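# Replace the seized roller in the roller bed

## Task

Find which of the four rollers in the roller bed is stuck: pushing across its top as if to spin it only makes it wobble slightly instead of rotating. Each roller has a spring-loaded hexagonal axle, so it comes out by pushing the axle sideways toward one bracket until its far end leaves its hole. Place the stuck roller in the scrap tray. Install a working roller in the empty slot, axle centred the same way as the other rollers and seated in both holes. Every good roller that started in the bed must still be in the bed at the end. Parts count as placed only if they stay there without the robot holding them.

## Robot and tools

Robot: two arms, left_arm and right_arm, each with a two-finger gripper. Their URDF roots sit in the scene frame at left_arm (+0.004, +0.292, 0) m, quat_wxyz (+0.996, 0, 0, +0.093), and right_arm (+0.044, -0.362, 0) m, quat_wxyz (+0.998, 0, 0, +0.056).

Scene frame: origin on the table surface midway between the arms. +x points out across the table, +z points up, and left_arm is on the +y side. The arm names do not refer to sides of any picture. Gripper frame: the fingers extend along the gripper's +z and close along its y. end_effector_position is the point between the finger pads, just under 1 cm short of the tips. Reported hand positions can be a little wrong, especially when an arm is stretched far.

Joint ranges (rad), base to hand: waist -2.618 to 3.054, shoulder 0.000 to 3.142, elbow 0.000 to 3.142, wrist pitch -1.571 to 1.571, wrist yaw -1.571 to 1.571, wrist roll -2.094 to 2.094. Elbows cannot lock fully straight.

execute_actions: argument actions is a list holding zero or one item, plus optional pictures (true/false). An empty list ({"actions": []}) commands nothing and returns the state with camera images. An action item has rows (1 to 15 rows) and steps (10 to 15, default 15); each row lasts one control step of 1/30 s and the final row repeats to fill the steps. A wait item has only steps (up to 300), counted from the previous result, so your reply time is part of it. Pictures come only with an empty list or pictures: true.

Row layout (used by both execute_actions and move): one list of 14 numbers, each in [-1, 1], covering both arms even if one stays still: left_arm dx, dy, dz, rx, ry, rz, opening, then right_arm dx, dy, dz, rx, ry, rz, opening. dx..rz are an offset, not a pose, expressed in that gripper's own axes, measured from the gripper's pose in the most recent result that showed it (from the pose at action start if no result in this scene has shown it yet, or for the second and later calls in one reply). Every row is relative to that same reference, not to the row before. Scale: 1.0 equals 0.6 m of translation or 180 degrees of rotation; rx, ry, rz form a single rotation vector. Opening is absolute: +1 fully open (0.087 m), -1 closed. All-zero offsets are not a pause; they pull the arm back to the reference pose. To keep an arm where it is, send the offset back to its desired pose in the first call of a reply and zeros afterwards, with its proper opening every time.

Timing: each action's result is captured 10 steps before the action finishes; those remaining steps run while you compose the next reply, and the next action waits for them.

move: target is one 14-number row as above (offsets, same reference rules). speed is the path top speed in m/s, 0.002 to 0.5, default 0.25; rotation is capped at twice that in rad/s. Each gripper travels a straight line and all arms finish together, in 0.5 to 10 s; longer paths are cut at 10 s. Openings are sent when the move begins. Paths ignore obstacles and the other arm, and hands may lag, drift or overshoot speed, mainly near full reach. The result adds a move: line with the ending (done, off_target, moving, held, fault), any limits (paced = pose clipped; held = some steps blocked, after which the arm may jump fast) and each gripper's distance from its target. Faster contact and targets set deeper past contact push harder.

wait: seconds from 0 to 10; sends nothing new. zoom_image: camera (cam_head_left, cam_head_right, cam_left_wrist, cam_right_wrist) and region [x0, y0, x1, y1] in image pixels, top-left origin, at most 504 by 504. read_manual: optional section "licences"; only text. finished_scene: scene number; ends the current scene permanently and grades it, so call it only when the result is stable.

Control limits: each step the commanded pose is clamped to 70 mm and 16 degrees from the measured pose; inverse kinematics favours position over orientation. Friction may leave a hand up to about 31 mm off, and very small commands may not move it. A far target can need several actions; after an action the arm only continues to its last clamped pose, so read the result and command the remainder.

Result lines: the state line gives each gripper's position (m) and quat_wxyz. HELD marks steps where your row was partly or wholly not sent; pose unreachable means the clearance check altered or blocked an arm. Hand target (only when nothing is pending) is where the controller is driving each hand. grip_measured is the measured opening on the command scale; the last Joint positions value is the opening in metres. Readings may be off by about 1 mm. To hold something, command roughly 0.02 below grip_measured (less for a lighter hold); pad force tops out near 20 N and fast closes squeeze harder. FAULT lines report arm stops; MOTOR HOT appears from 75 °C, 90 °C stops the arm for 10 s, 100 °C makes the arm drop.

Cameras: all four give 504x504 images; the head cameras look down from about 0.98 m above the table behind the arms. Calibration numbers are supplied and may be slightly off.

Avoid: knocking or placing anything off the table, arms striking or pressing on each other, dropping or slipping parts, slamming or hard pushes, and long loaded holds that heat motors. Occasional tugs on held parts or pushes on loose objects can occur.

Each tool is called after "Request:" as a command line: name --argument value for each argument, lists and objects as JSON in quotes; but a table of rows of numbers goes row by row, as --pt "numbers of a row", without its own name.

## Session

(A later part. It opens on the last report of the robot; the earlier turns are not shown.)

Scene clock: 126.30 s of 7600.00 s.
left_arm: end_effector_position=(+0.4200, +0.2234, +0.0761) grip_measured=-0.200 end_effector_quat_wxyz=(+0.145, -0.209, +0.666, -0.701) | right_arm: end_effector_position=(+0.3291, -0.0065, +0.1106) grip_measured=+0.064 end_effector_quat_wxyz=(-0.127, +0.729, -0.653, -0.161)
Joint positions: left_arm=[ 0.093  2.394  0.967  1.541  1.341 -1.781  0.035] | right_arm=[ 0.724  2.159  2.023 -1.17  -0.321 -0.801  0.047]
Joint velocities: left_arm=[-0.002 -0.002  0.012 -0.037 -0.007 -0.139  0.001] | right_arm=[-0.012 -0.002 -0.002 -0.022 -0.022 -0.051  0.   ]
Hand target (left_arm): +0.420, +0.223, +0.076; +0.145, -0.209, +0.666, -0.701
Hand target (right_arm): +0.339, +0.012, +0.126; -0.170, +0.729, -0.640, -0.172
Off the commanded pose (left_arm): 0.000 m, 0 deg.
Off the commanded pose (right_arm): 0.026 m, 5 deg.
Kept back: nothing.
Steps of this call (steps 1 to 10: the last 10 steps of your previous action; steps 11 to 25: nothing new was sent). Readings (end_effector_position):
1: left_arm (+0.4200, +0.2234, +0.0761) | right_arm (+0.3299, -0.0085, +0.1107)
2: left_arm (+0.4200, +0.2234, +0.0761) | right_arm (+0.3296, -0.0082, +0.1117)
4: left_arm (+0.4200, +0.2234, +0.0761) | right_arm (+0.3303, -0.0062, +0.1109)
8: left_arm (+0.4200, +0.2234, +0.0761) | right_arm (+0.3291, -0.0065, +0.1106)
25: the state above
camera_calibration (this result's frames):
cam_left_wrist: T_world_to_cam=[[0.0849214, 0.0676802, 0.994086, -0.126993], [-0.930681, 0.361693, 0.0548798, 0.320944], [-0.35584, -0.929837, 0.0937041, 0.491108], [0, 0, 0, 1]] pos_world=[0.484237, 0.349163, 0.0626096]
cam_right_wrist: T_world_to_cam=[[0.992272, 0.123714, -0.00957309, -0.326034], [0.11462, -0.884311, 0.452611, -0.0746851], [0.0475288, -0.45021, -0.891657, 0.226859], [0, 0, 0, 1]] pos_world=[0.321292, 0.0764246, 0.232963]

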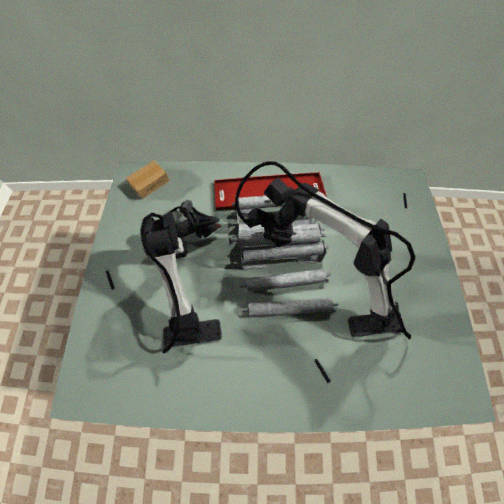

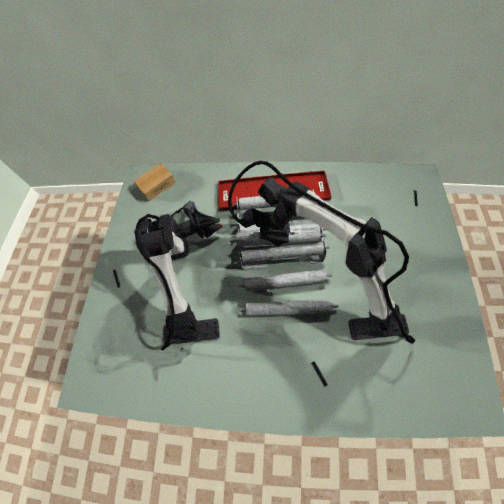

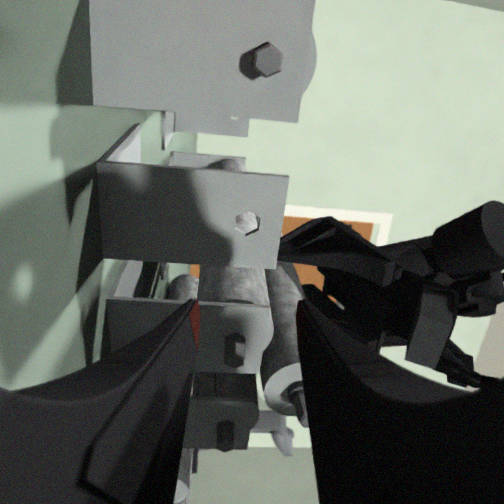

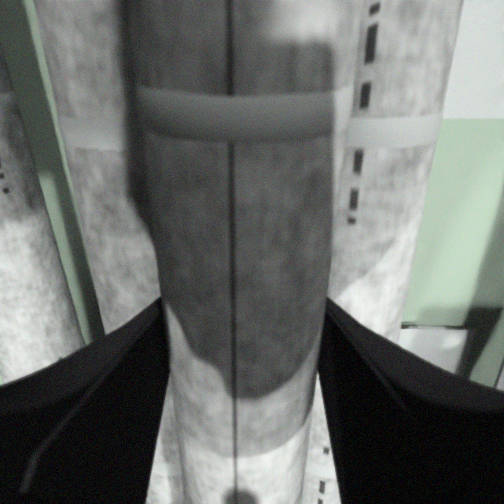

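Request:
move --target '[0,0,0,0,0,0,-0.2, 0,0,0,0,0,0,-0.1]' --speed 0.05

Request:
move --target '[0,0,0,0,0,0,-0.2, 0,0,0,0,0,0,0.15]' --speed 0.05

Request:
move --target '[0,0,0,0,0,0,-0.2, 0,0,-0.1,0,0,0,0.3]' --speed 0.1

Scene clock: 127.63 s of 7600.00 s.
left_arm: end_effector_position=(+0.4200, +0.2234, +0.0761) grip_measured=-0.200 end_effector_quat_wxyz=(+0.145, -0.209, +0.666, -0.701) | right_arm: end_effector_position=(+0.3288, -0.0072, +0.1105) grip_measured=+0.064 end_effector_quat_wxyz=(-0.126, +0.729, -0.653, -0.160)
Joint positions: left_arm=[ 0.093  2.394  0.967  1.541  1.341 -1.781  0.035] | right_arm=[ 0.724  2.159  2.023 -1.173 -0.32  -0.801  0.047]
Joint velocities: left_arm=[ 0.002 -0.002 -0.012 -0.007 -0.007 -0.022 -0.001] | right_arm=[ 0.007  0.007 -0.012  0.081 -0.037  0.037 -0.001]
Hand target (left_arm): +0.420, +0.223, +0.076; +0.145, -0.209, +0.666, -0.701
Hand target (right_arm): +0.329, -0.007, +0.111; -0.127, +0.729, -0.653, -0.161
Off the commanded pose (left_arm): 0.000 m, 0 deg.
Off the commanded pose (right_arm): 0.001 m, 0 deg.
Kept back: nothing.
move: done
camera_calibration (this result's frames):
cam_left_wrist: T_world_to_cam=[[0.0849214, 0.0676802, 0.994086, -0.126993], [-0.930681, 0.361693, 0.0548798, 0.320944], [-0.35584, -0.929837, 0.0937041, 0.491108], [0, 0, 0, 1]] pos_world=[0.484237, 0.349163, 0.0626096]
cam_right_wrist: T_world_to_cam=[[0.992314, 0.12329, -0.01063, -0.325616], [0.114585, -0.883008, 0.455155, -0.0754434], [0.0467297, -0.452875, -0.890349, 0.226546], [0, 0, 0, 1]] pos_world=[0.321172, 0.0761253, 0.232582]

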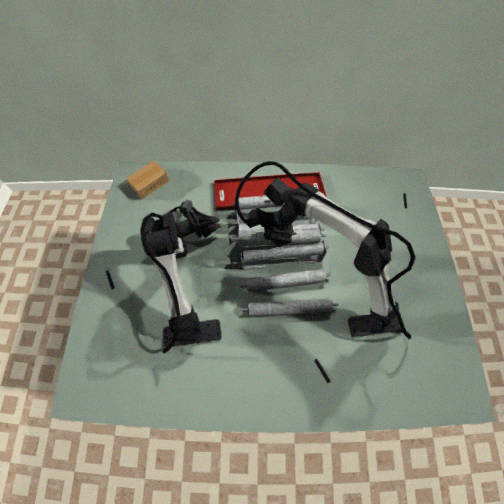

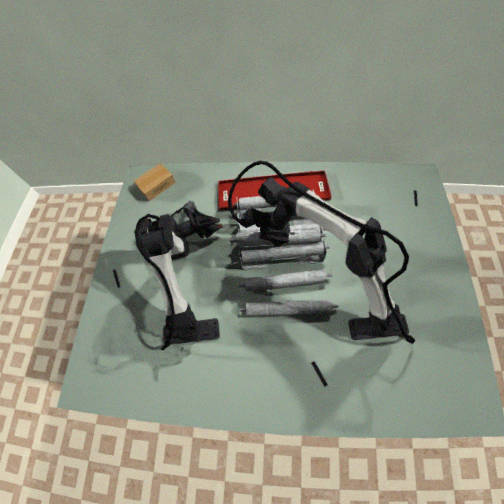

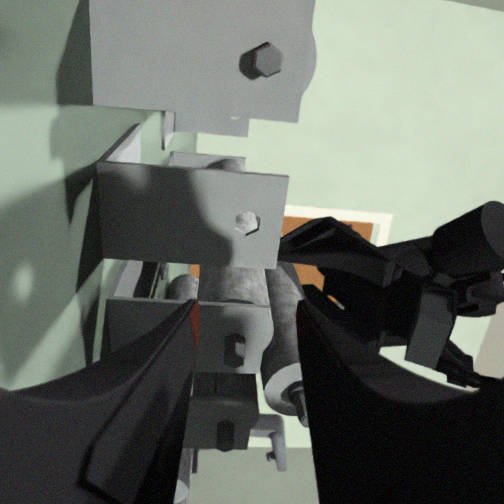

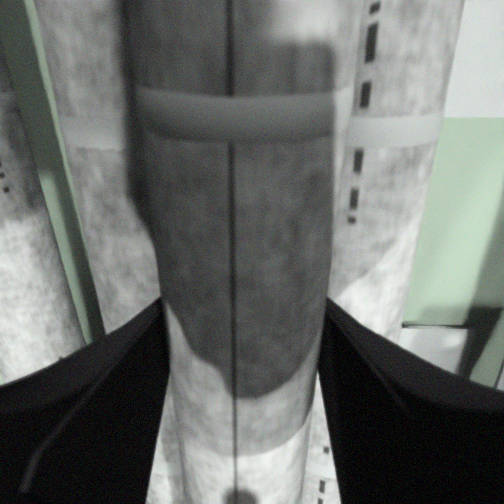

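Scene clock: 128.13 s of 7600.00 s.
left_arm: end_effector_position=(+0.4200, +0.2234, +0.0761) grip_measured=-0.200 end_effector_quat_wxyz=(+0.145, -0.209, +0.666, -0.701) | right_arm: end_effector_position=(+0.3286, -0.0070, +0.1108) grip_measured=+0.150 end_effector_quat_wxyz=(-0.126, +0.729, -0.653, -0.161)
Joint positions: left_arm=[ 0.093  2.394  0.967  1.541  1.341 -1.781  0.035] | right_arm=[ 0.724  2.158  2.023 -1.173 -0.321 -0.801  0.05 ]
Joint velocities: left_arm=[ 0.032 -0.007  0.002  0.007  0.007 -0.037 -0.001] | right_arm=[ 0.017 -0.007  0.007 -0.037 -0.037 -0.007  0.001]
Hand target (left_arm): +0.420, +0.223, +0.076; +0.145, -0.209, +0.666, -0.701
Hand target (right_arm): +0.329, -0.007, +0.110; -0.126, +0.729, -0.653, -0.160
Off the commanded pose (left_arm): 0.000 m, 0 deg.
Off the commanded pose (right_arm): 0.000 m, 0 deg.
Kept back: nothing.
move: done
camera_calibration (this result's frames):
cam_left_wrist: T_world_to_cam=[[0.0849214, 0.0676802, 0.994086, -0.126993], [-0.930681, 0.361693, 0.0548798, 0.320944], [-0.35584, -0.929837, 0.0937041, 0.491108], [0, 0, 0, 1]] pos_world=[0.484237, 0.349163, 0.0626096]
cam_right_wrist: T_world_to_cam=[[0.9923, 0.123352, -0.011169, -0.32535], [0.114959, -0.883697, 0.453722, -0.0754042], [0.0460977, -0.451512, -0.891073, 0.227263], [0, 0, 0, 1]] pos_world=[0.321037, 0.0761101, 0.233086]

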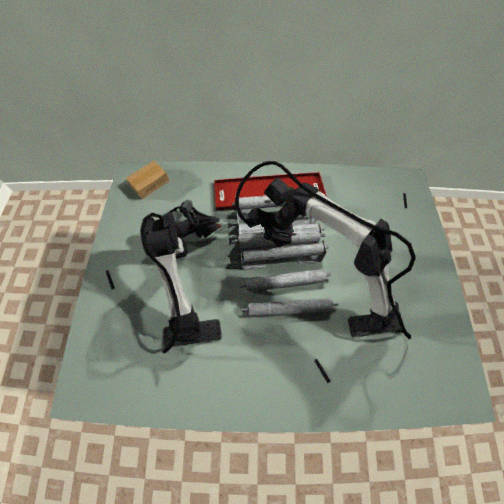

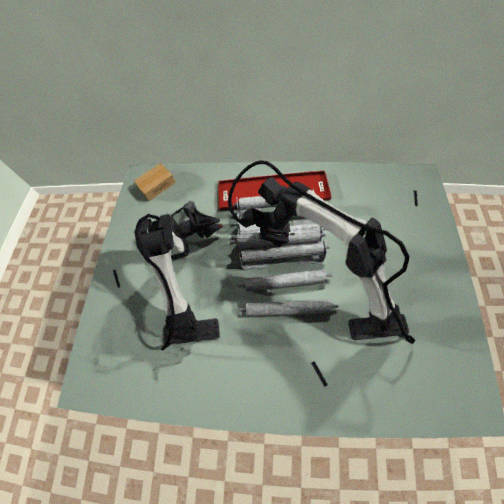

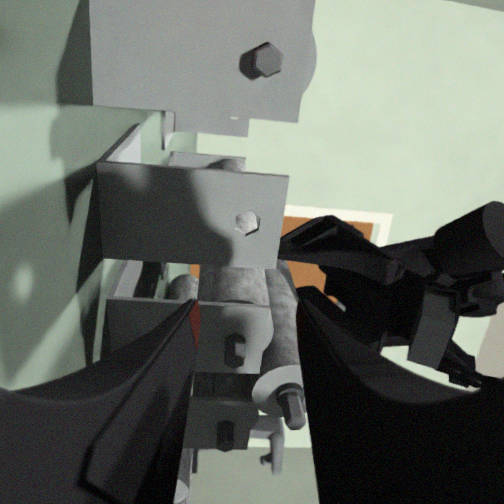

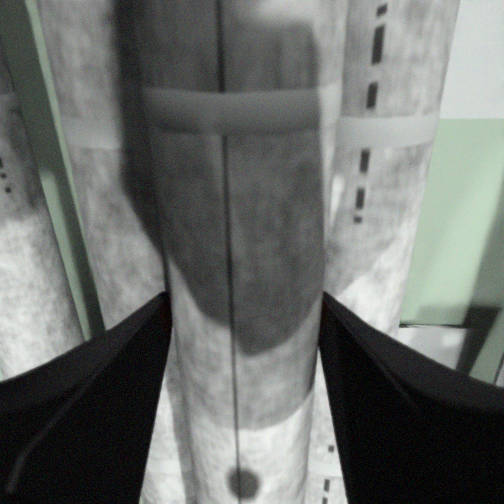

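Scene clock: 129.33 s of 7600.00 s.
left_arm: end_effector_position=(+0.4200, +0.2234, +0.0761) grip_measured=-0.200 end_effector_quat_wxyz=(+0.145, -0.209, +0.666, -0.701) | right_arm: end_effector_position=(+0.3305, -0.0281, +0.1566) grip_measured=+0.300 end_effector_quat_wxyz=(-0.119, +0.730, -0.653, -0.161)
Joint positions: left_arm=[ 0.093  2.394  0.967  1.541  1.341 -1.781  0.035] | right_arm=[ 0.687  2.158  2.212 -1.389 -0.33  -0.842  0.057]
Joint velocities: left_arm=[-0.012  0.012 -0.007 -0.037 -0.022  0.051 -0.   ] | right_arm=[ 0.007 -0.002  0.002 -0.066  0.007 -0.022  0.   ]
Hand target (left_arm): +0.420, +0.223, +0.076; +0.145, -0.209, +0.666, -0.701
Hand target (right_arm): +0.332, -0.032, +0.165; -0.126, +0.729, -0.653, -0.161
Off the commanded pose (left_arm): 0.000 m, 0 deg.
Off the commanded pose (right_arm): 0.010 m, 1 deg.
Kept back: nothing.
move: done
camera_calibration (this result's frames):
cam_left_wrist: T_world_to_cam=[[0.0849214, 0.0676802, 0.994086, -0.126993], [-0.930681, 0.361693, 0.0548798, 0.320944], [-0.35584, -0.929837, 0.0937041, 0.491108], [0, 0, 0, 1]] pos_world=[0.484237, 0.349163, 0.0626096]
cam_right_wrist: T_world_to_cam=[[0.991696, 0.126793, -0.0215056, -0.322211], [0.122282, -0.87789, 0.462987, -0.118734], [0.0398239, -0.461772, -0.886104, 0.259413], [0, 0, 0, 1]] pos_world=[0.323723, 0.0564086, 0.27791]

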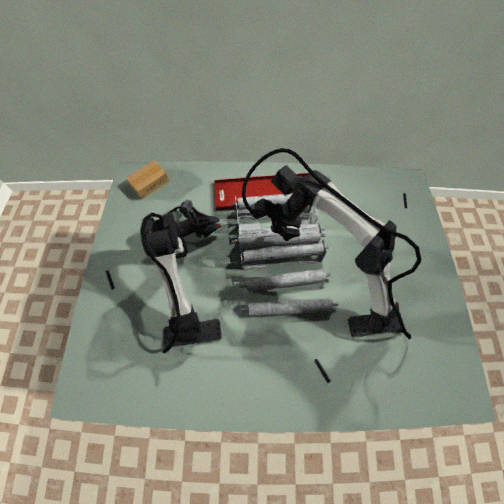

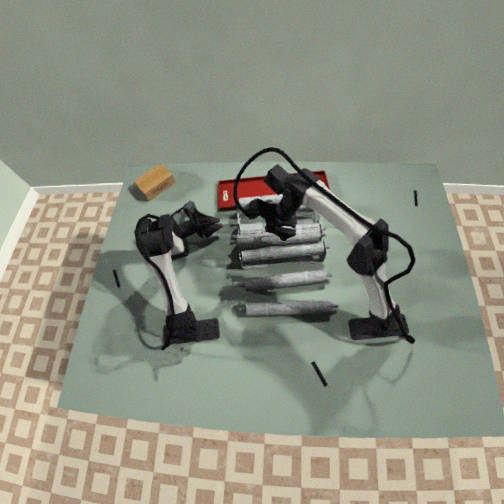

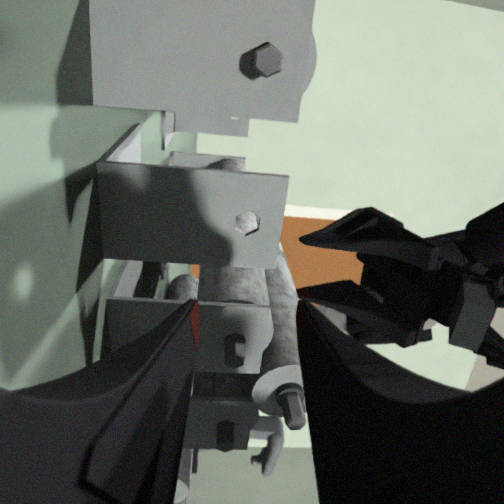

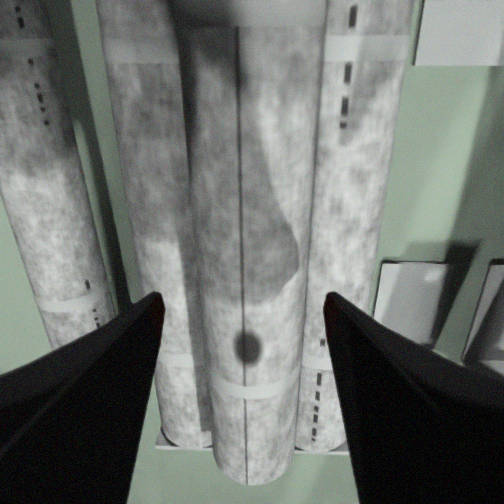

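Request:
move --target '[0.224,-0.118,-0.004,-0.42,-0.3215,-0.271,-0.3, 0.185,0.007,-0.078,0,0,0.5,-0.3]' --speed 0.4

Scene clock: 133.77 s of 7600.00 s.
left_arm: end_effector_position=(+0.3015, +0.1688, +0.1610) grip_measured=-0.300 end_effector_quat_wxyz=(-0.007, +0.751, -0.660, +0.009) | right_arm: end_effector_position=(+0.3382, -0.1451, +0.1532) grip_measured=-0.300 end_effector_quat_wxyz=(-0.034, -0.060, +0.979, +0.194)
Joint positions: left_arm=[-0.462  1.676  1.572 -1.445 -0.005 -1.976  0.031] | right_arm=[ 0.307  1.993  1.884 -1.384 -0.389  0.312  0.031]
Joint velocities: left_arm=[-0.007 -0.002 -0.022 -0.037  0.007 -0.022 -0.001] | right_arm=[ 0.002 -0.012 -0.007 -0.066  0.007  0.007 -0.   ]
Hand target (left_arm): +0.304, +0.168, +0.160; -0.010, +0.753, -0.658, +0.002
Hand target (right_arm): +0.337, -0.147, +0.154; -0.032, -0.055, +0.978, +0.198
Off the commanded pose (left_arm): 0.006 m, 1 deg.
Off the commanded pose (right_arm): 0.005 m, 1 deg.
Kept back: nothing.
move: done; limits=paced
camera_calibration (this result's frames):
cam_left_wrist: T_world_to_cam=[[0.990564, 0.136328, 0.0140871, -0.324473], [0.0764173, -0.634708, 0.768964, -0.024724], [0.113773, -0.760631, -0.639137, 0.338061], [0, 0, 0, 1]] pos_world=[0.284838, 0.285682, 0.23965]
cam_right_wrist: T_world_to_cam=[[0.12, -0.919221, -0.37501, -0.117839], [-0.560199, -0.374553, 0.738842, 0.040792], [-0.81962, 0.121419, -0.559893, 0.527454], [0, 0, 0, 1]] pos_world=[0.469304, -0.157085, 0.220988]

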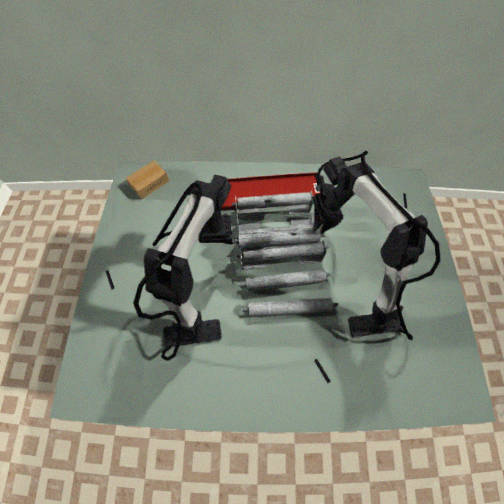

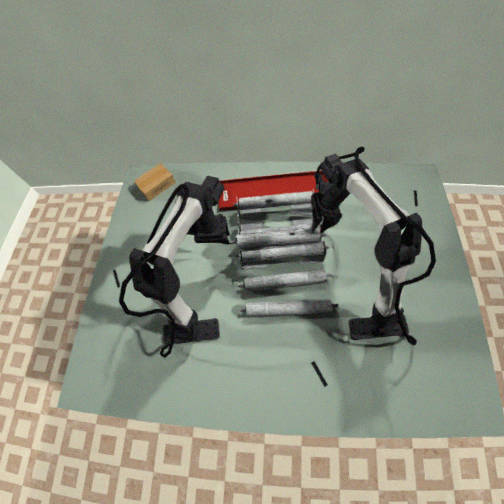

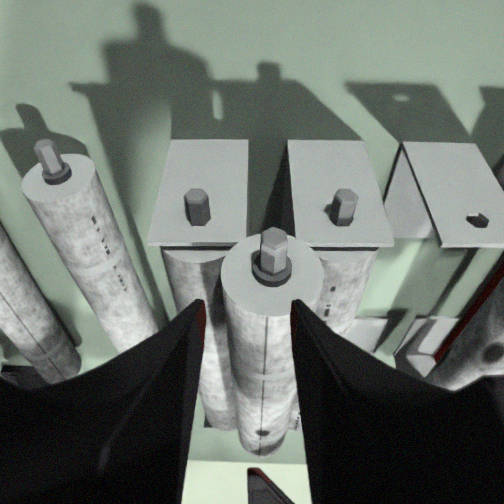

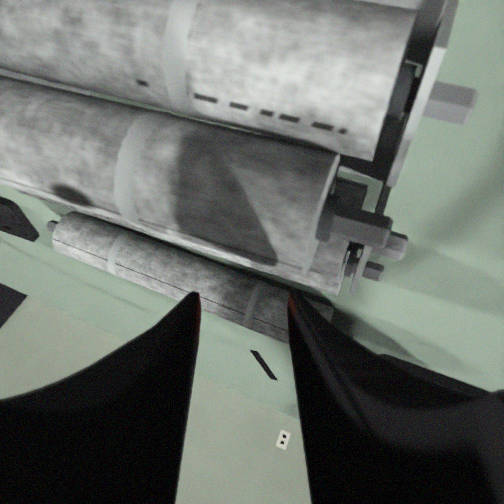

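Request:
move --target '[0.012,-0.024,0.075,0,0,0,-0.3, -0.007,-0.0725,-0.025,0.088,-0.108,0.486,-0.3]' --speed 0.4

Scene clock: 137.27 s of 7600.00 s.
left_arm: end_effector_position=(+0.3187, +0.1640, +0.1257) grip_measured=-0.300 end_effector_quat_wxyz=(-0.012, +0.752, -0.659, +0.018) | right_arm: end_effector_position=(+0.3509, -0.1885, +0.1476) grip_measured=-0.300 end_effector_quat_wxyz=(-0.004, +0.652, +0.758, +0.004)
Joint positions: left_arm=[-0.462  1.715  1.474 -1.287 -0.005 -1.978  0.031] | right_arm=[ 0.283  1.832  1.703 -1.439 -0.01   1.817  0.031]
Joint velocities: left_arm=[ 0.022 -0.012 -0.017 -0.051  0.007 -0.066  0.   ] | right_arm=[ 0.012 -0.017 -0.027  0.037 -0.037  0.022 -0.001]
Hand target (left_arm): +0.317, +0.163, +0.116; -0.007, +0.751, -0.660, +0.009
Hand target (right_arm): +0.347, -0.190, +0.149; -0.001, +0.653, +0.757, -0.001
Off the commanded pose (left_arm): 0.009 m, 1 deg.
Off the commanded pose (right_arm): 0.004 m, 1 deg.
Kept back: nothing.
move: done
camera_calibration (this result's frames):
cam_left_wrist: T_world_to_cam=[[0.989858, 0.137982, 0.0337811, -0.342844], [0.0614587, -0.630353, 0.773872, 0.00151041], [0.128075, -0.763948, -0.63244, 0.305072], [0, 0, 0, 1]] pos_world=[0.300202, 0.281317, 0.203352]
cam_right_wrist: T_world_to_cam=[[-0.986609, -0.162868, 0.0087986, 0.312823], [-0.0953558, 0.619722, 0.779007, 0.0541197], [-0.132328, 0.767736, -0.626953, 0.430506], [0, 0, 0, 1]] pos_world=[0.370762, -0.313105, 0.224995]

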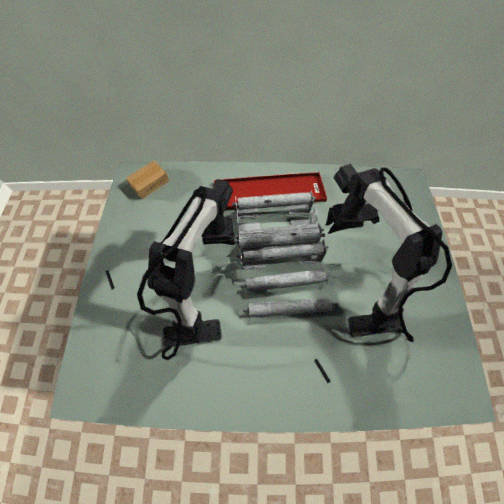

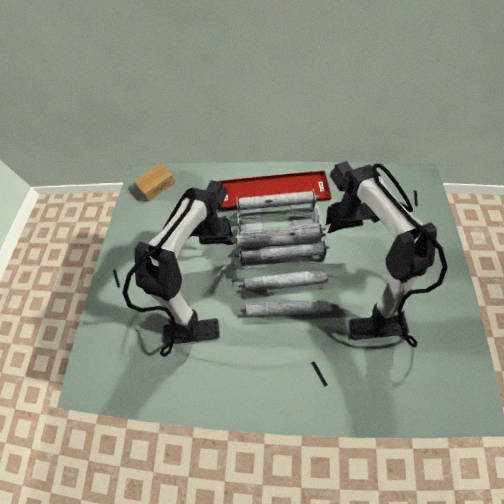

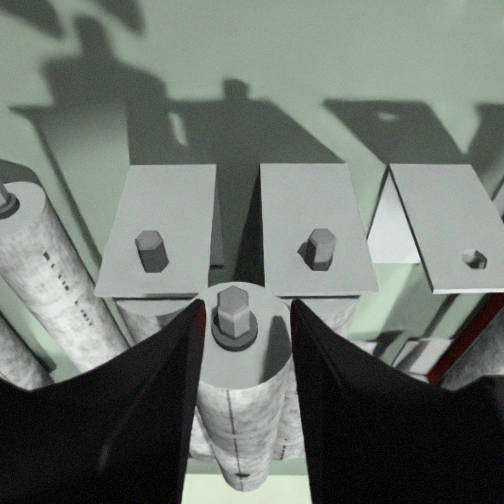

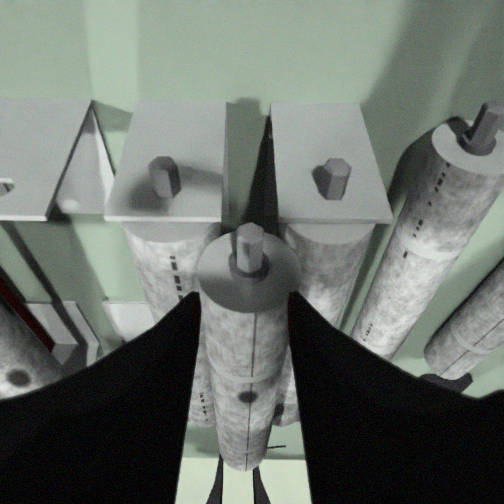

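Request:
move --target '[0.015,0.012,0.04,0,0,0,-0.3, -0.012,-0.004,0.095,0,0,0,-0.3]' --speed 0.05

Request:
move --target '[0,0,0,0,0,0,-0.95, 0.02,0,0,0,0,0,-0.3]' --speed 0.03

Scene clock: 139.40 s of 7600.00 s.
left_arm: end_effector_position=(+0.3155, +0.1555, +0.1049) grip_measured=-0.300 end_effector_quat_wxyz=(-0.011, +0.751, -0.660, +0.019) | right_arm: end_effector_position=(+0.3502, -0.1887, +0.0921) grip_measured=-0.300 end_effector_quat_wxyz=(-0.004, +0.648, +0.761, +0.003)
Joint positions: left_arm=[-0.49   1.715  1.391 -1.202 -0.005 -2.004  0.031] | right_arm=[ 0.283  1.832  1.483 -1.22  -0.01   1.807  0.031]
Joint velocities: left_arm=[-0.002 -0.007 -0.012 -0.022  0.051  0.007 -0.001] | right_arm=[-0.017 -0.012 -0.017 -0.007 -0.022  0.081  0.   ]
Hand target (left_arm): +0.314, +0.154, +0.102; -0.012, +0.752, -0.659, +0.019
Hand target (right_arm): +0.350, -0.194, +0.090; -0.004, +0.652, +0.758, +0.004
Off the commanded pose (left_arm): 0.004 m, 0 deg.
Off the commanded pose (right_arm): 0.007 m, 1 deg.
Kept back: nothing.
move: done
camera_calibration (this result's frames):
cam_left_wrist: T_world_to_cam=[[0.99008, 0.136123, 0.0348191, -0.337744], [0.05926, -0.629247, 0.774943, 0.0128737], [0.127398, -0.765192, -0.631071, 0.286017], [0, 0, 0, 1]] pos_world=[0.297192, 0.272934, 0.182281]
cam_right_wrist: T_world_to_cam=[[-0.984868, -0.173011, 0.0100948, 0.309965], [-0.100835, 0.619433, 0.778546, 0.0993763], [-0.14095, 0.765748, -0.627506, 0.398479], [0, 0, 0, 1]] pos_world=[0.371461, -0.313064, 0.16955]

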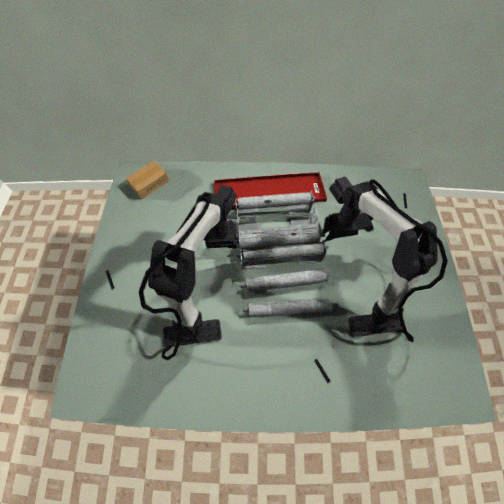

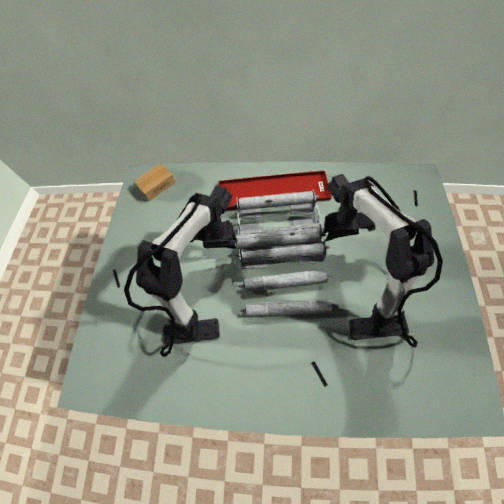

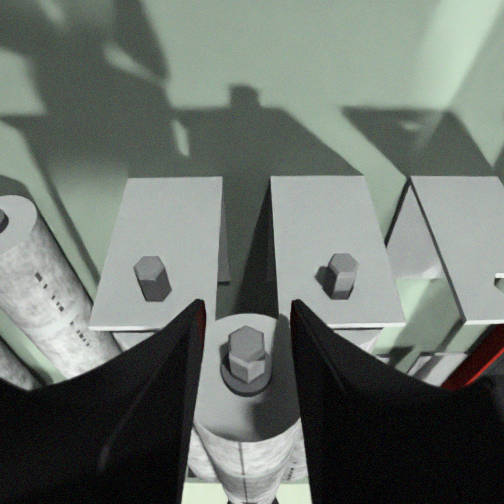

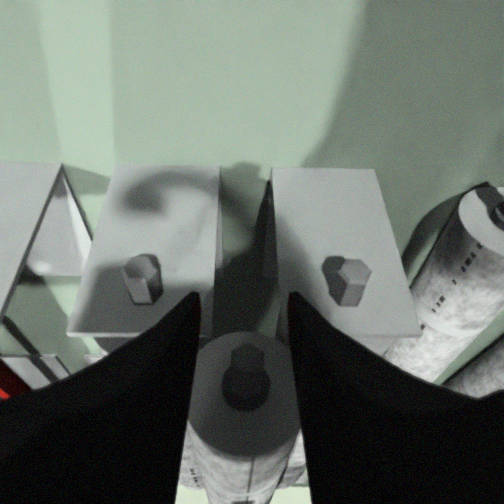

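Scene clock: 140.10 s of 7600.00 s.
left_arm: end_effector_position=(+0.3152, +0.1554, +0.1048) grip_measured=-0.770 end_effector_quat_wxyz=(-0.011, +0.751, -0.660, +0.019) | right_arm: end_effector_position=(+0.3499, -0.1872, +0.0914) grip_measured=-0.300 end_effector_quat_wxyz=(+0.004, +0.654, +0.756, -0.001)
Joint positions: left_arm=[-0.49   1.715  1.391 -1.203 -0.005 -2.004  0.01 ] | right_arm=[ 0.297  1.832  1.483 -1.221  0.008  1.836  0.031]
Joint velocities: left_arm=[-0.002 -0.007  0.012 -0.051  0.022 -0.022 -0.001] | right_arm=[ 0.022 -0.007  0.022  0.037 -0.022 -0.022  0.001]
Hand target (left_arm): +0.315, +0.155, +0.105; -0.011, +0.751, -0.660, +0.019
Hand target (right_arm): +0.348, -0.177, +0.092; -0.004, +0.649, +0.761, +0.003
Off the commanded pose (left_arm): 0.000 m, 0 deg.
Off the commanded pose (right_arm): 0.011 m, 1 deg.
Kept back: nothing.
move: off_target (right_arm)
camera_calibration (this result's frames):
cam_left_wrist: T_world_to_cam=[[0.990181, 0.135725, 0.0334651, -0.33724], [0.06002, -0.628987, 0.775096, 0.0125733], [0.126249, -0.765477, -0.630957, 0.286417], [0, 0, 0, 1]] pos_world=[0.297014, 0.272926, 0.182257]
cam_right_wrist: T_world_to_cam=[[-0.987387, -0.15817, 0.00703164, 0.31388], [-0.0960922, 0.633974, 0.767361, 0.101081], [-0.125832, 0.757007, -0.641176, 0.391156], [0, 0, 0, 1]] pos_world=[0.368854, -0.310544, 0.171028]

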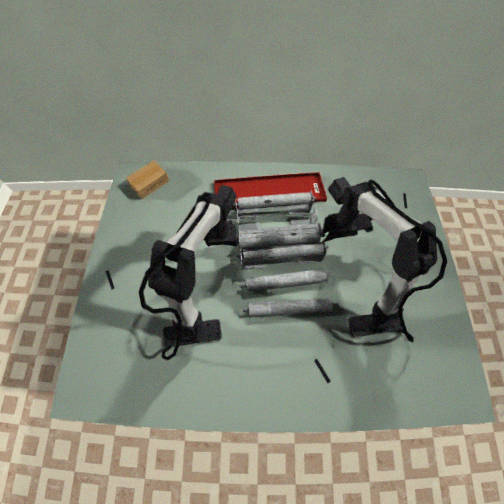

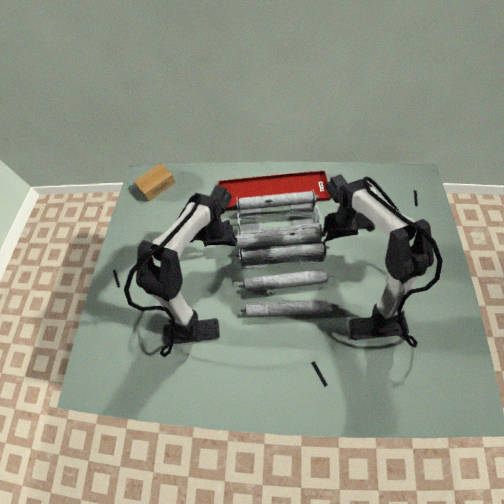

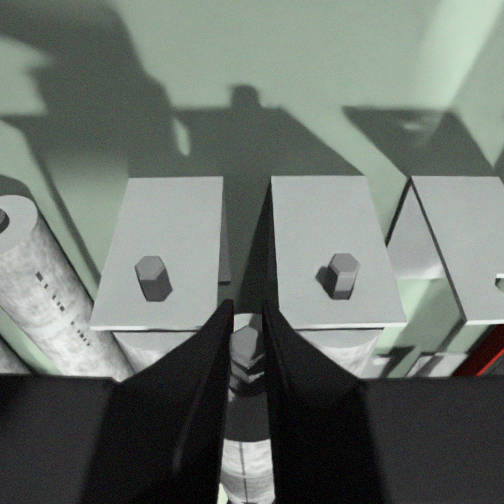

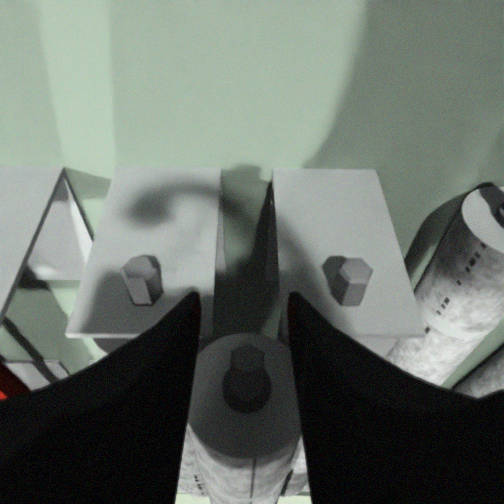

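Left lifts slightly and pushes the roller right.

Request:
move --target '[0.06,0,-0.025,0,0,0,-0.95, 0,0,0,0,0,0,-0.3]' --speed 0.03

Request:
move --target '[0,0,-0.015,0,0,0,-0.95, 0,0,0,0,0,0,-0.95]' --speed 0.03

Scene clock: 142.00 s of 7600.00 s.
left_arm: end_effector_position=(+0.3119, +0.1376, +0.1109) grip_measured=-0.770 end_effector_quat_wxyz=(-0.022, +0.756, -0.654, -0.009) | right_arm: end_effector_position=(+0.3500, -0.1875, +0.0913) grip_measured=-0.300 end_effector_quat_wxyz=(+0.005, +0.655, +0.756, -0.002)
Joint positions: left_arm=[-0.57   1.764  1.481 -1.291 -0.047 -2.101  0.01 ] | right_arm=[ 0.297  1.832  1.483 -1.222  0.01   1.838  0.031]
Joint velocities: left_arm=[ 0.012 -0.017 -0.012  0.007  0.037 -0.051  0.   ] | right_arm=[-0.012 -0.022 -0.002 -0.022 -0.007  0.007 -0.   ]
Hand target (left_arm): +0.318, +0.120, +0.121; -0.011, +0.751, -0.660, +0.020
Hand target (right_arm): +0.350, -0.187, +0.091; +0.004, +0.654, +0.756, -0.001
Off the commanded pose (left_arm): 0.021 m, 4 deg.
Off the commanded pose (right_arm): 0.000 m, 0 deg.
Kept back: nothing.
move: off_target (left_arm)
camera_calibration (this result's frames):
cam_left_wrist: T_world_to_cam=[[0.988239, 0.152304, 0.013714, -0.33121], [0.0925767, -0.667242, 0.739066, -0.00398137], [0.121713, -0.729104, -0.673494, 0.278166], [0, 0, 0, 1]] pos_world=[0.293827, 0.2506, 0.194828]
cam_right_wrist: T_world_to_cam=[[-0.987689, -0.156275, 0.00700381, 0.314398], [-0.0950912, 0.63534, 0.766355, 0.101309], [-0.124212, 0.756255, -0.642379, 0.390736], [0, 0, 0, 1]] pos_world=[0.368695, -0.310729, 0.17116]

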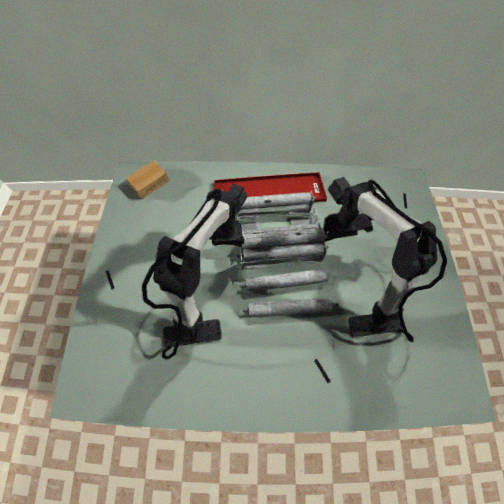

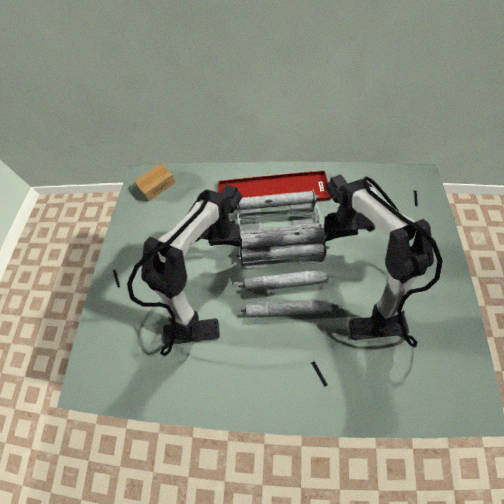

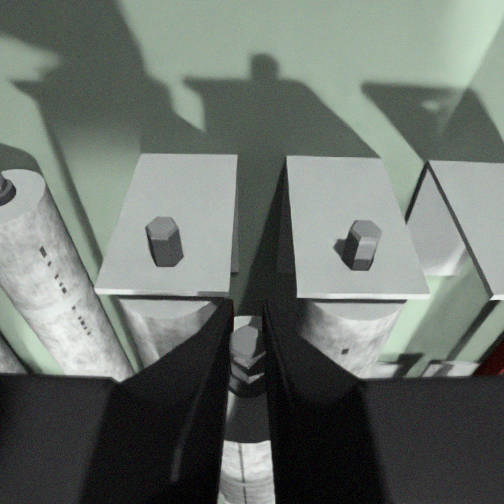

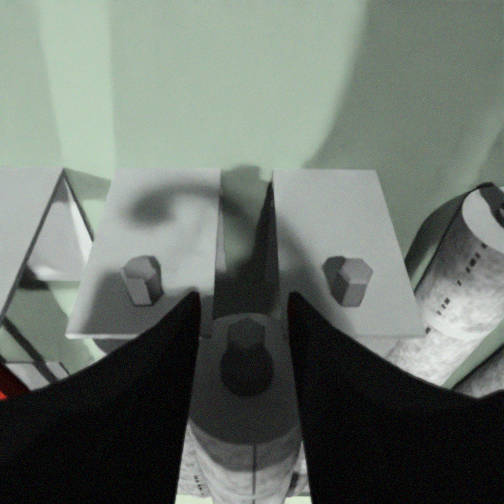

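Scene clock: 142.70 s of 7600.00 s.
left_arm: end_effector_position=(+0.3115, +0.1385, +0.1107) grip_measured=-0.770 end_effector_quat_wxyz=(-0.023, +0.757, -0.653, -0.011) | right_arm: end_effector_position=(+0.3492, -0.1876, +0.0913) grip_measured=-0.786 end_effector_quat_wxyz=(+0.003, +0.654, +0.757, -0.003)
Joint positions: left_arm=[-0.57   1.764  1.481 -1.294 -0.05  -2.101  0.01 ] | right_arm=[ 0.297  1.832  1.483 -1.224  0.009  1.835  0.009]
Joint velocities: left_arm=[-0.022  0.007 -0.017 -0.022 -0.022 -0.007 -0.   ] | right_arm=[-0.017  0.007 -0.012 -0.007  0.007 -0.007  0.   ]
Hand target (left_arm): +0.312, +0.137, +0.120; -0.022, +0.756, -0.654, -0.008
Hand target (right_arm): +0.350, -0.187, +0.091; +0.005, +0.655, +0.756, -0.002
Off the commanded pose (left_arm): 0.009 m, 0 deg.
Off the commanded pose (right_arm): 0.001 m, 0 deg.
Kept back: nothing.
move: done
camera_calibration (this result's frames):
cam_left_wrist: T_world_to_cam=[[0.98814, 0.152986, 0.013211, -0.330982], [0.0939277, -0.67025, 0.736167, -0.00297562], [0.121478, -0.726196, -0.676671, 0.278731], [0, 0, 0, 1]] pos_world=[0.293477, 0.251054, 0.195172]
cam_right_wrist: T_world_to_cam=[[-0.987183, -0.159287, 0.00990301, 0.312568], [-0.0947814, 0.635069, 0.766619, 0.101099], [-0.128402, 0.755854, -0.642026, 0.392076], [0, 0, 0, 1]] pos_world=[0.368487, -0.310769, 0.171123]

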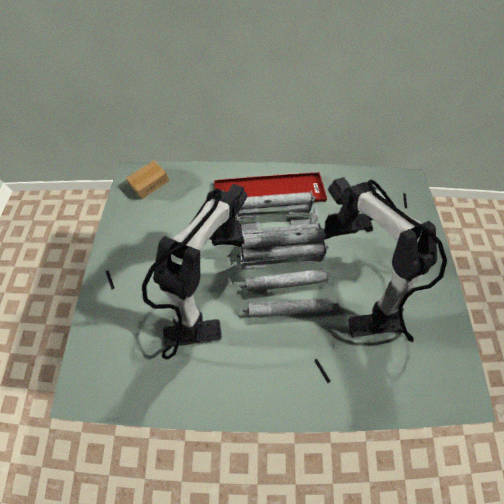

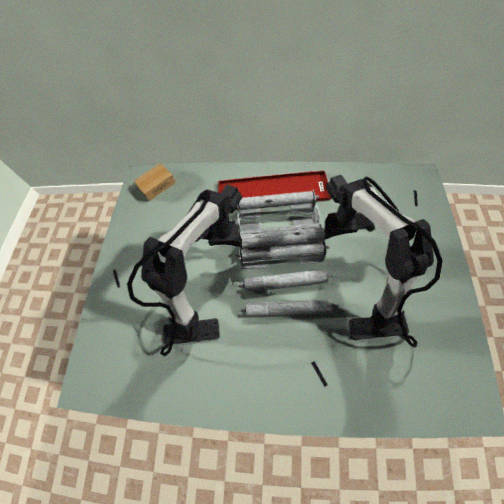

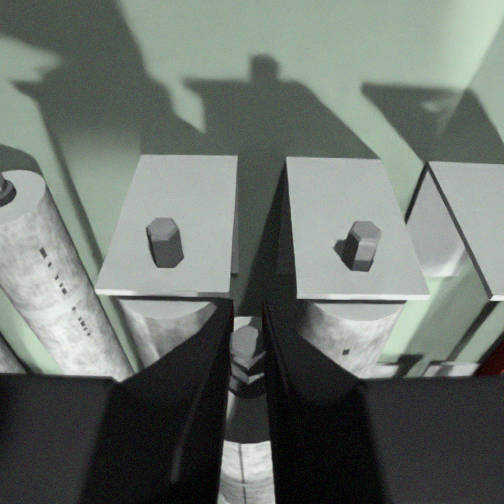

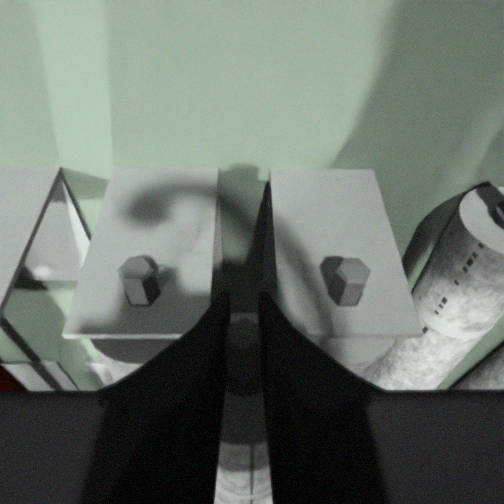

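Request:
move --target '[-0.02,0,-0.1,0,0,0,-0.95, 0.02,0,-0.125,0,0,0,-0.95]' --speed 0.08

Request:
move --target '[0,-0.4,-0.08,0.22,0,0,-0.95, 0,0.4,-0.08,-0.22,0,0,-0.95]' --speed 0.1

Scene clock: 144.63 s of 7600.00 s.
left_arm: end_effector_position=(+0.3085, +0.1452, +0.1617) grip_measured=-0.770 end_effector_quat_wxyz=(-0.019, +0.758, -0.652, -0.015) | right_arm: end_effector_position=(+0.3459, -0.1828, +0.1598) grip_measured=-0.786 end_effector_quat_wxyz=(+0.009, +0.653, +0.757, -0.012)
Joint positions: left_arm=[-0.552  1.764  1.684 -1.506 -0.047 -2.086  0.01 ] | right_arm=[ 0.323  1.849  1.78  -1.518  0.026  1.86   0.009]
Joint velocities: left_arm=[-0.002 -0.007  0.007  0.066 -0.051  0.066  0.001] | right_arm=[-0.002  0.002 -0.027  0.066 -0.022 -0.022 -0.001]
Hand target (left_arm): +0.309, +0.148, +0.171; -0.023, +0.757, -0.653, -0.011
Hand target (right_arm): +0.347, -0.176, +0.166; +0.004, +0.654, +0.757, -0.003
Off the commanded pose (left_arm): 0.010 m, 1 deg.
Off the commanded pose (right_arm): 0.010 m, 1 deg.
Kept back: nothing.
move: done
camera_calibration (this result's frames):
cam_left_wrist: T_world_to_cam=[[0.987744, 0.156051, 0.00321309, -0.328421], [0.103469, -0.670052, 0.735068, -0.0384684], [0.116861, -0.725726, -0.677986, 0.320028], [0, 0, 0, 1]] pos_world=[0.290977, 0.257727, 0.246307]
cam_right_wrist: T_world_to_cam=[[-0.986916, -0.160281, 0.0175018, 0.307879], [-0.0923488, 0.650908, 0.753519, 0.0493714], [-0.132167, 0.742044, -0.657193, 0.433193], [0, 0, 0, 1]] pos_world=[0.365664, -0.304237, 0.242101]

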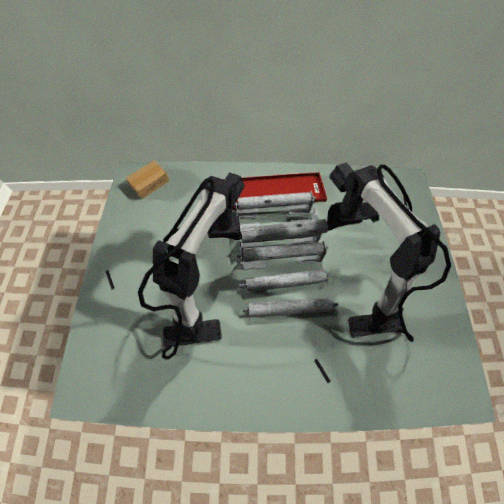

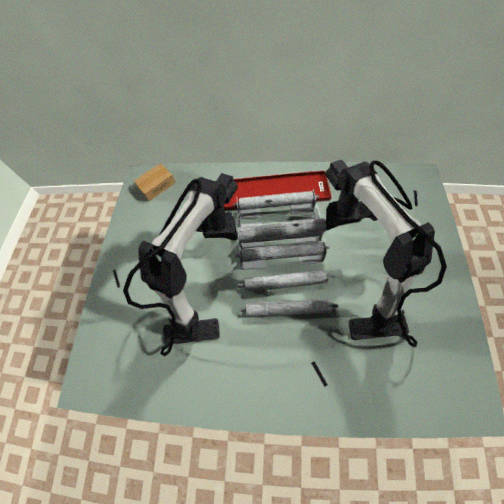

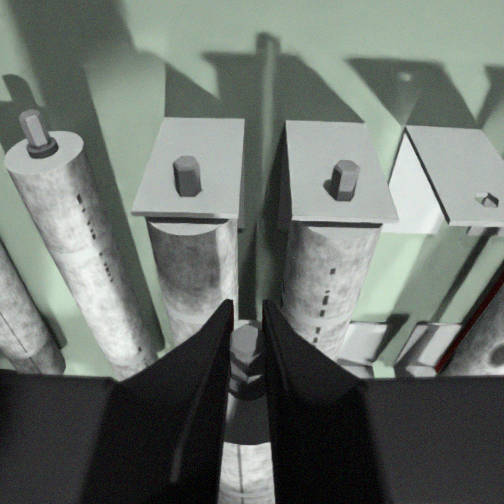

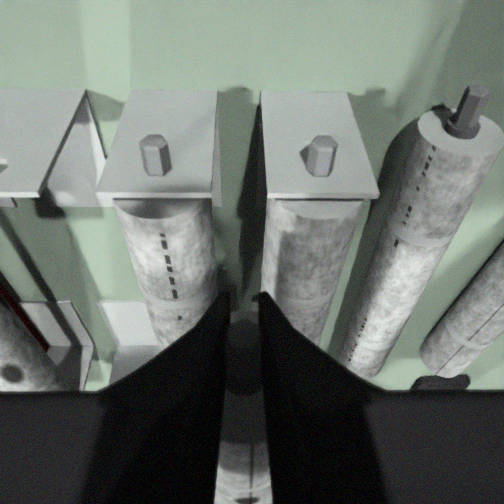

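Scene clock: 148.47 s of 7600.00 s.
left_arm: end_effector_position=(+0.5255, +0.1762, +0.1823) grip_measured=-0.770 end_effector_quat_wxyz=(-0.238, +0.725, -0.624, +0.171) | right_arm: end_effector_position=(+0.5637, -0.1524, +0.1825) grip_measured=-0.786 end_effector_quat_wxyz=(+0.206, +0.624, +0.727, +0.199)
Joint positions: left_arm=[-0.415  2.06   2.006 -0.974 -0.256 -1.879  0.01 ] | right_arm=[ 0.251  2.205  2.238 -1.044  0.166  1.735  0.009]
Joint velocities: left_arm=[-0.002  0.007  0.012  0.051 -0.007 -0.051 -0.   ] | right_arm=[-0.007 -0.017  0.002 -0.081  0.007  0.022  0.   ]
Hand target (left_arm): +0.543, +0.178, +0.211; -0.273, +0.711, -0.615, +0.206
Hand target (right_arm): +0.582, -0.150, +0.208; +0.232, +0.614, +0.714, +0.241
Off the commanded pose (left_arm): 0.036 m, 6 deg.
Off the commanded pose (right_arm): 0.031 m, 6 deg.
Kept back: nothing.
move: off_target (left_arm, right_arm)
camera_calibration (this result's frames):
cam_left_wrist: T_world_to_cam=[[0.825708, 0.117373, 0.551752, -0.555706], [-0.302748, -0.733102, 0.609019, 0.192248], [0.475973, -0.669914, -0.569794, 0.112823], [0, 0, 0, 1]] pos_world=[0.463352, 0.281744, 0.253815]
cam_right_wrist: T_world_to_cam=[[-0.828865, -0.15585, -0.537302, 0.540137], [-0.510364, 0.604037, 0.612102, 0.286899], [0.229154, 0.781569, -0.580205, 0.242698], [0, 0, 0, 1]] pos_world=[0.538508, -0.278802, 0.25542]

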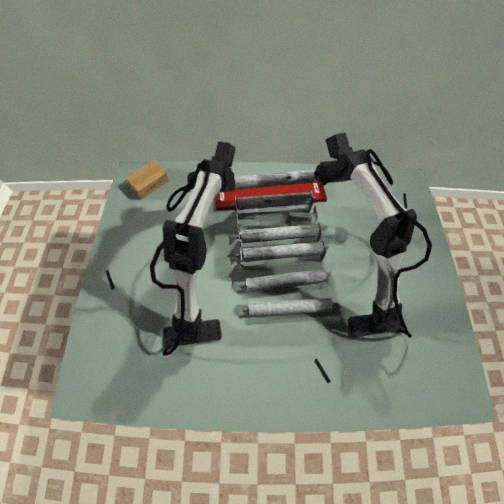

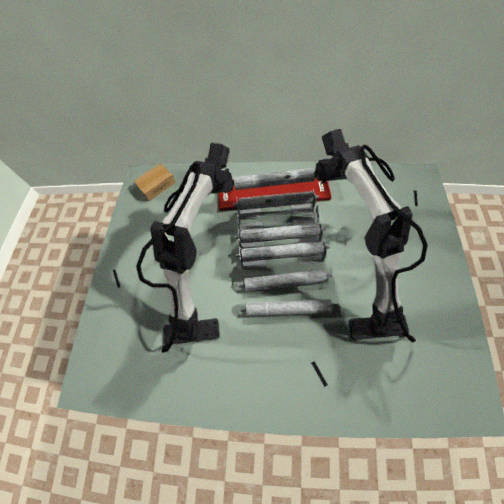

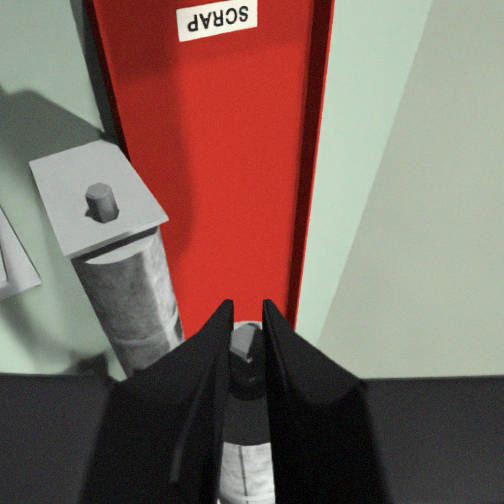

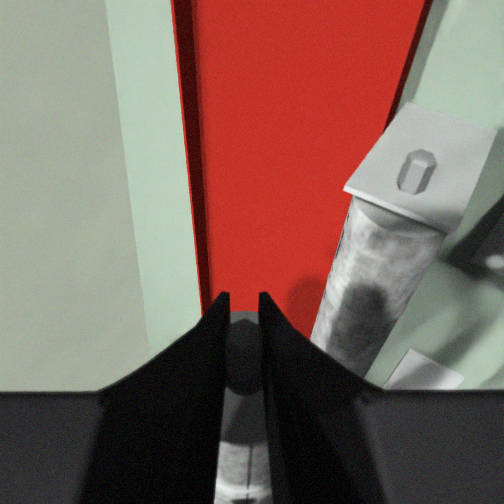

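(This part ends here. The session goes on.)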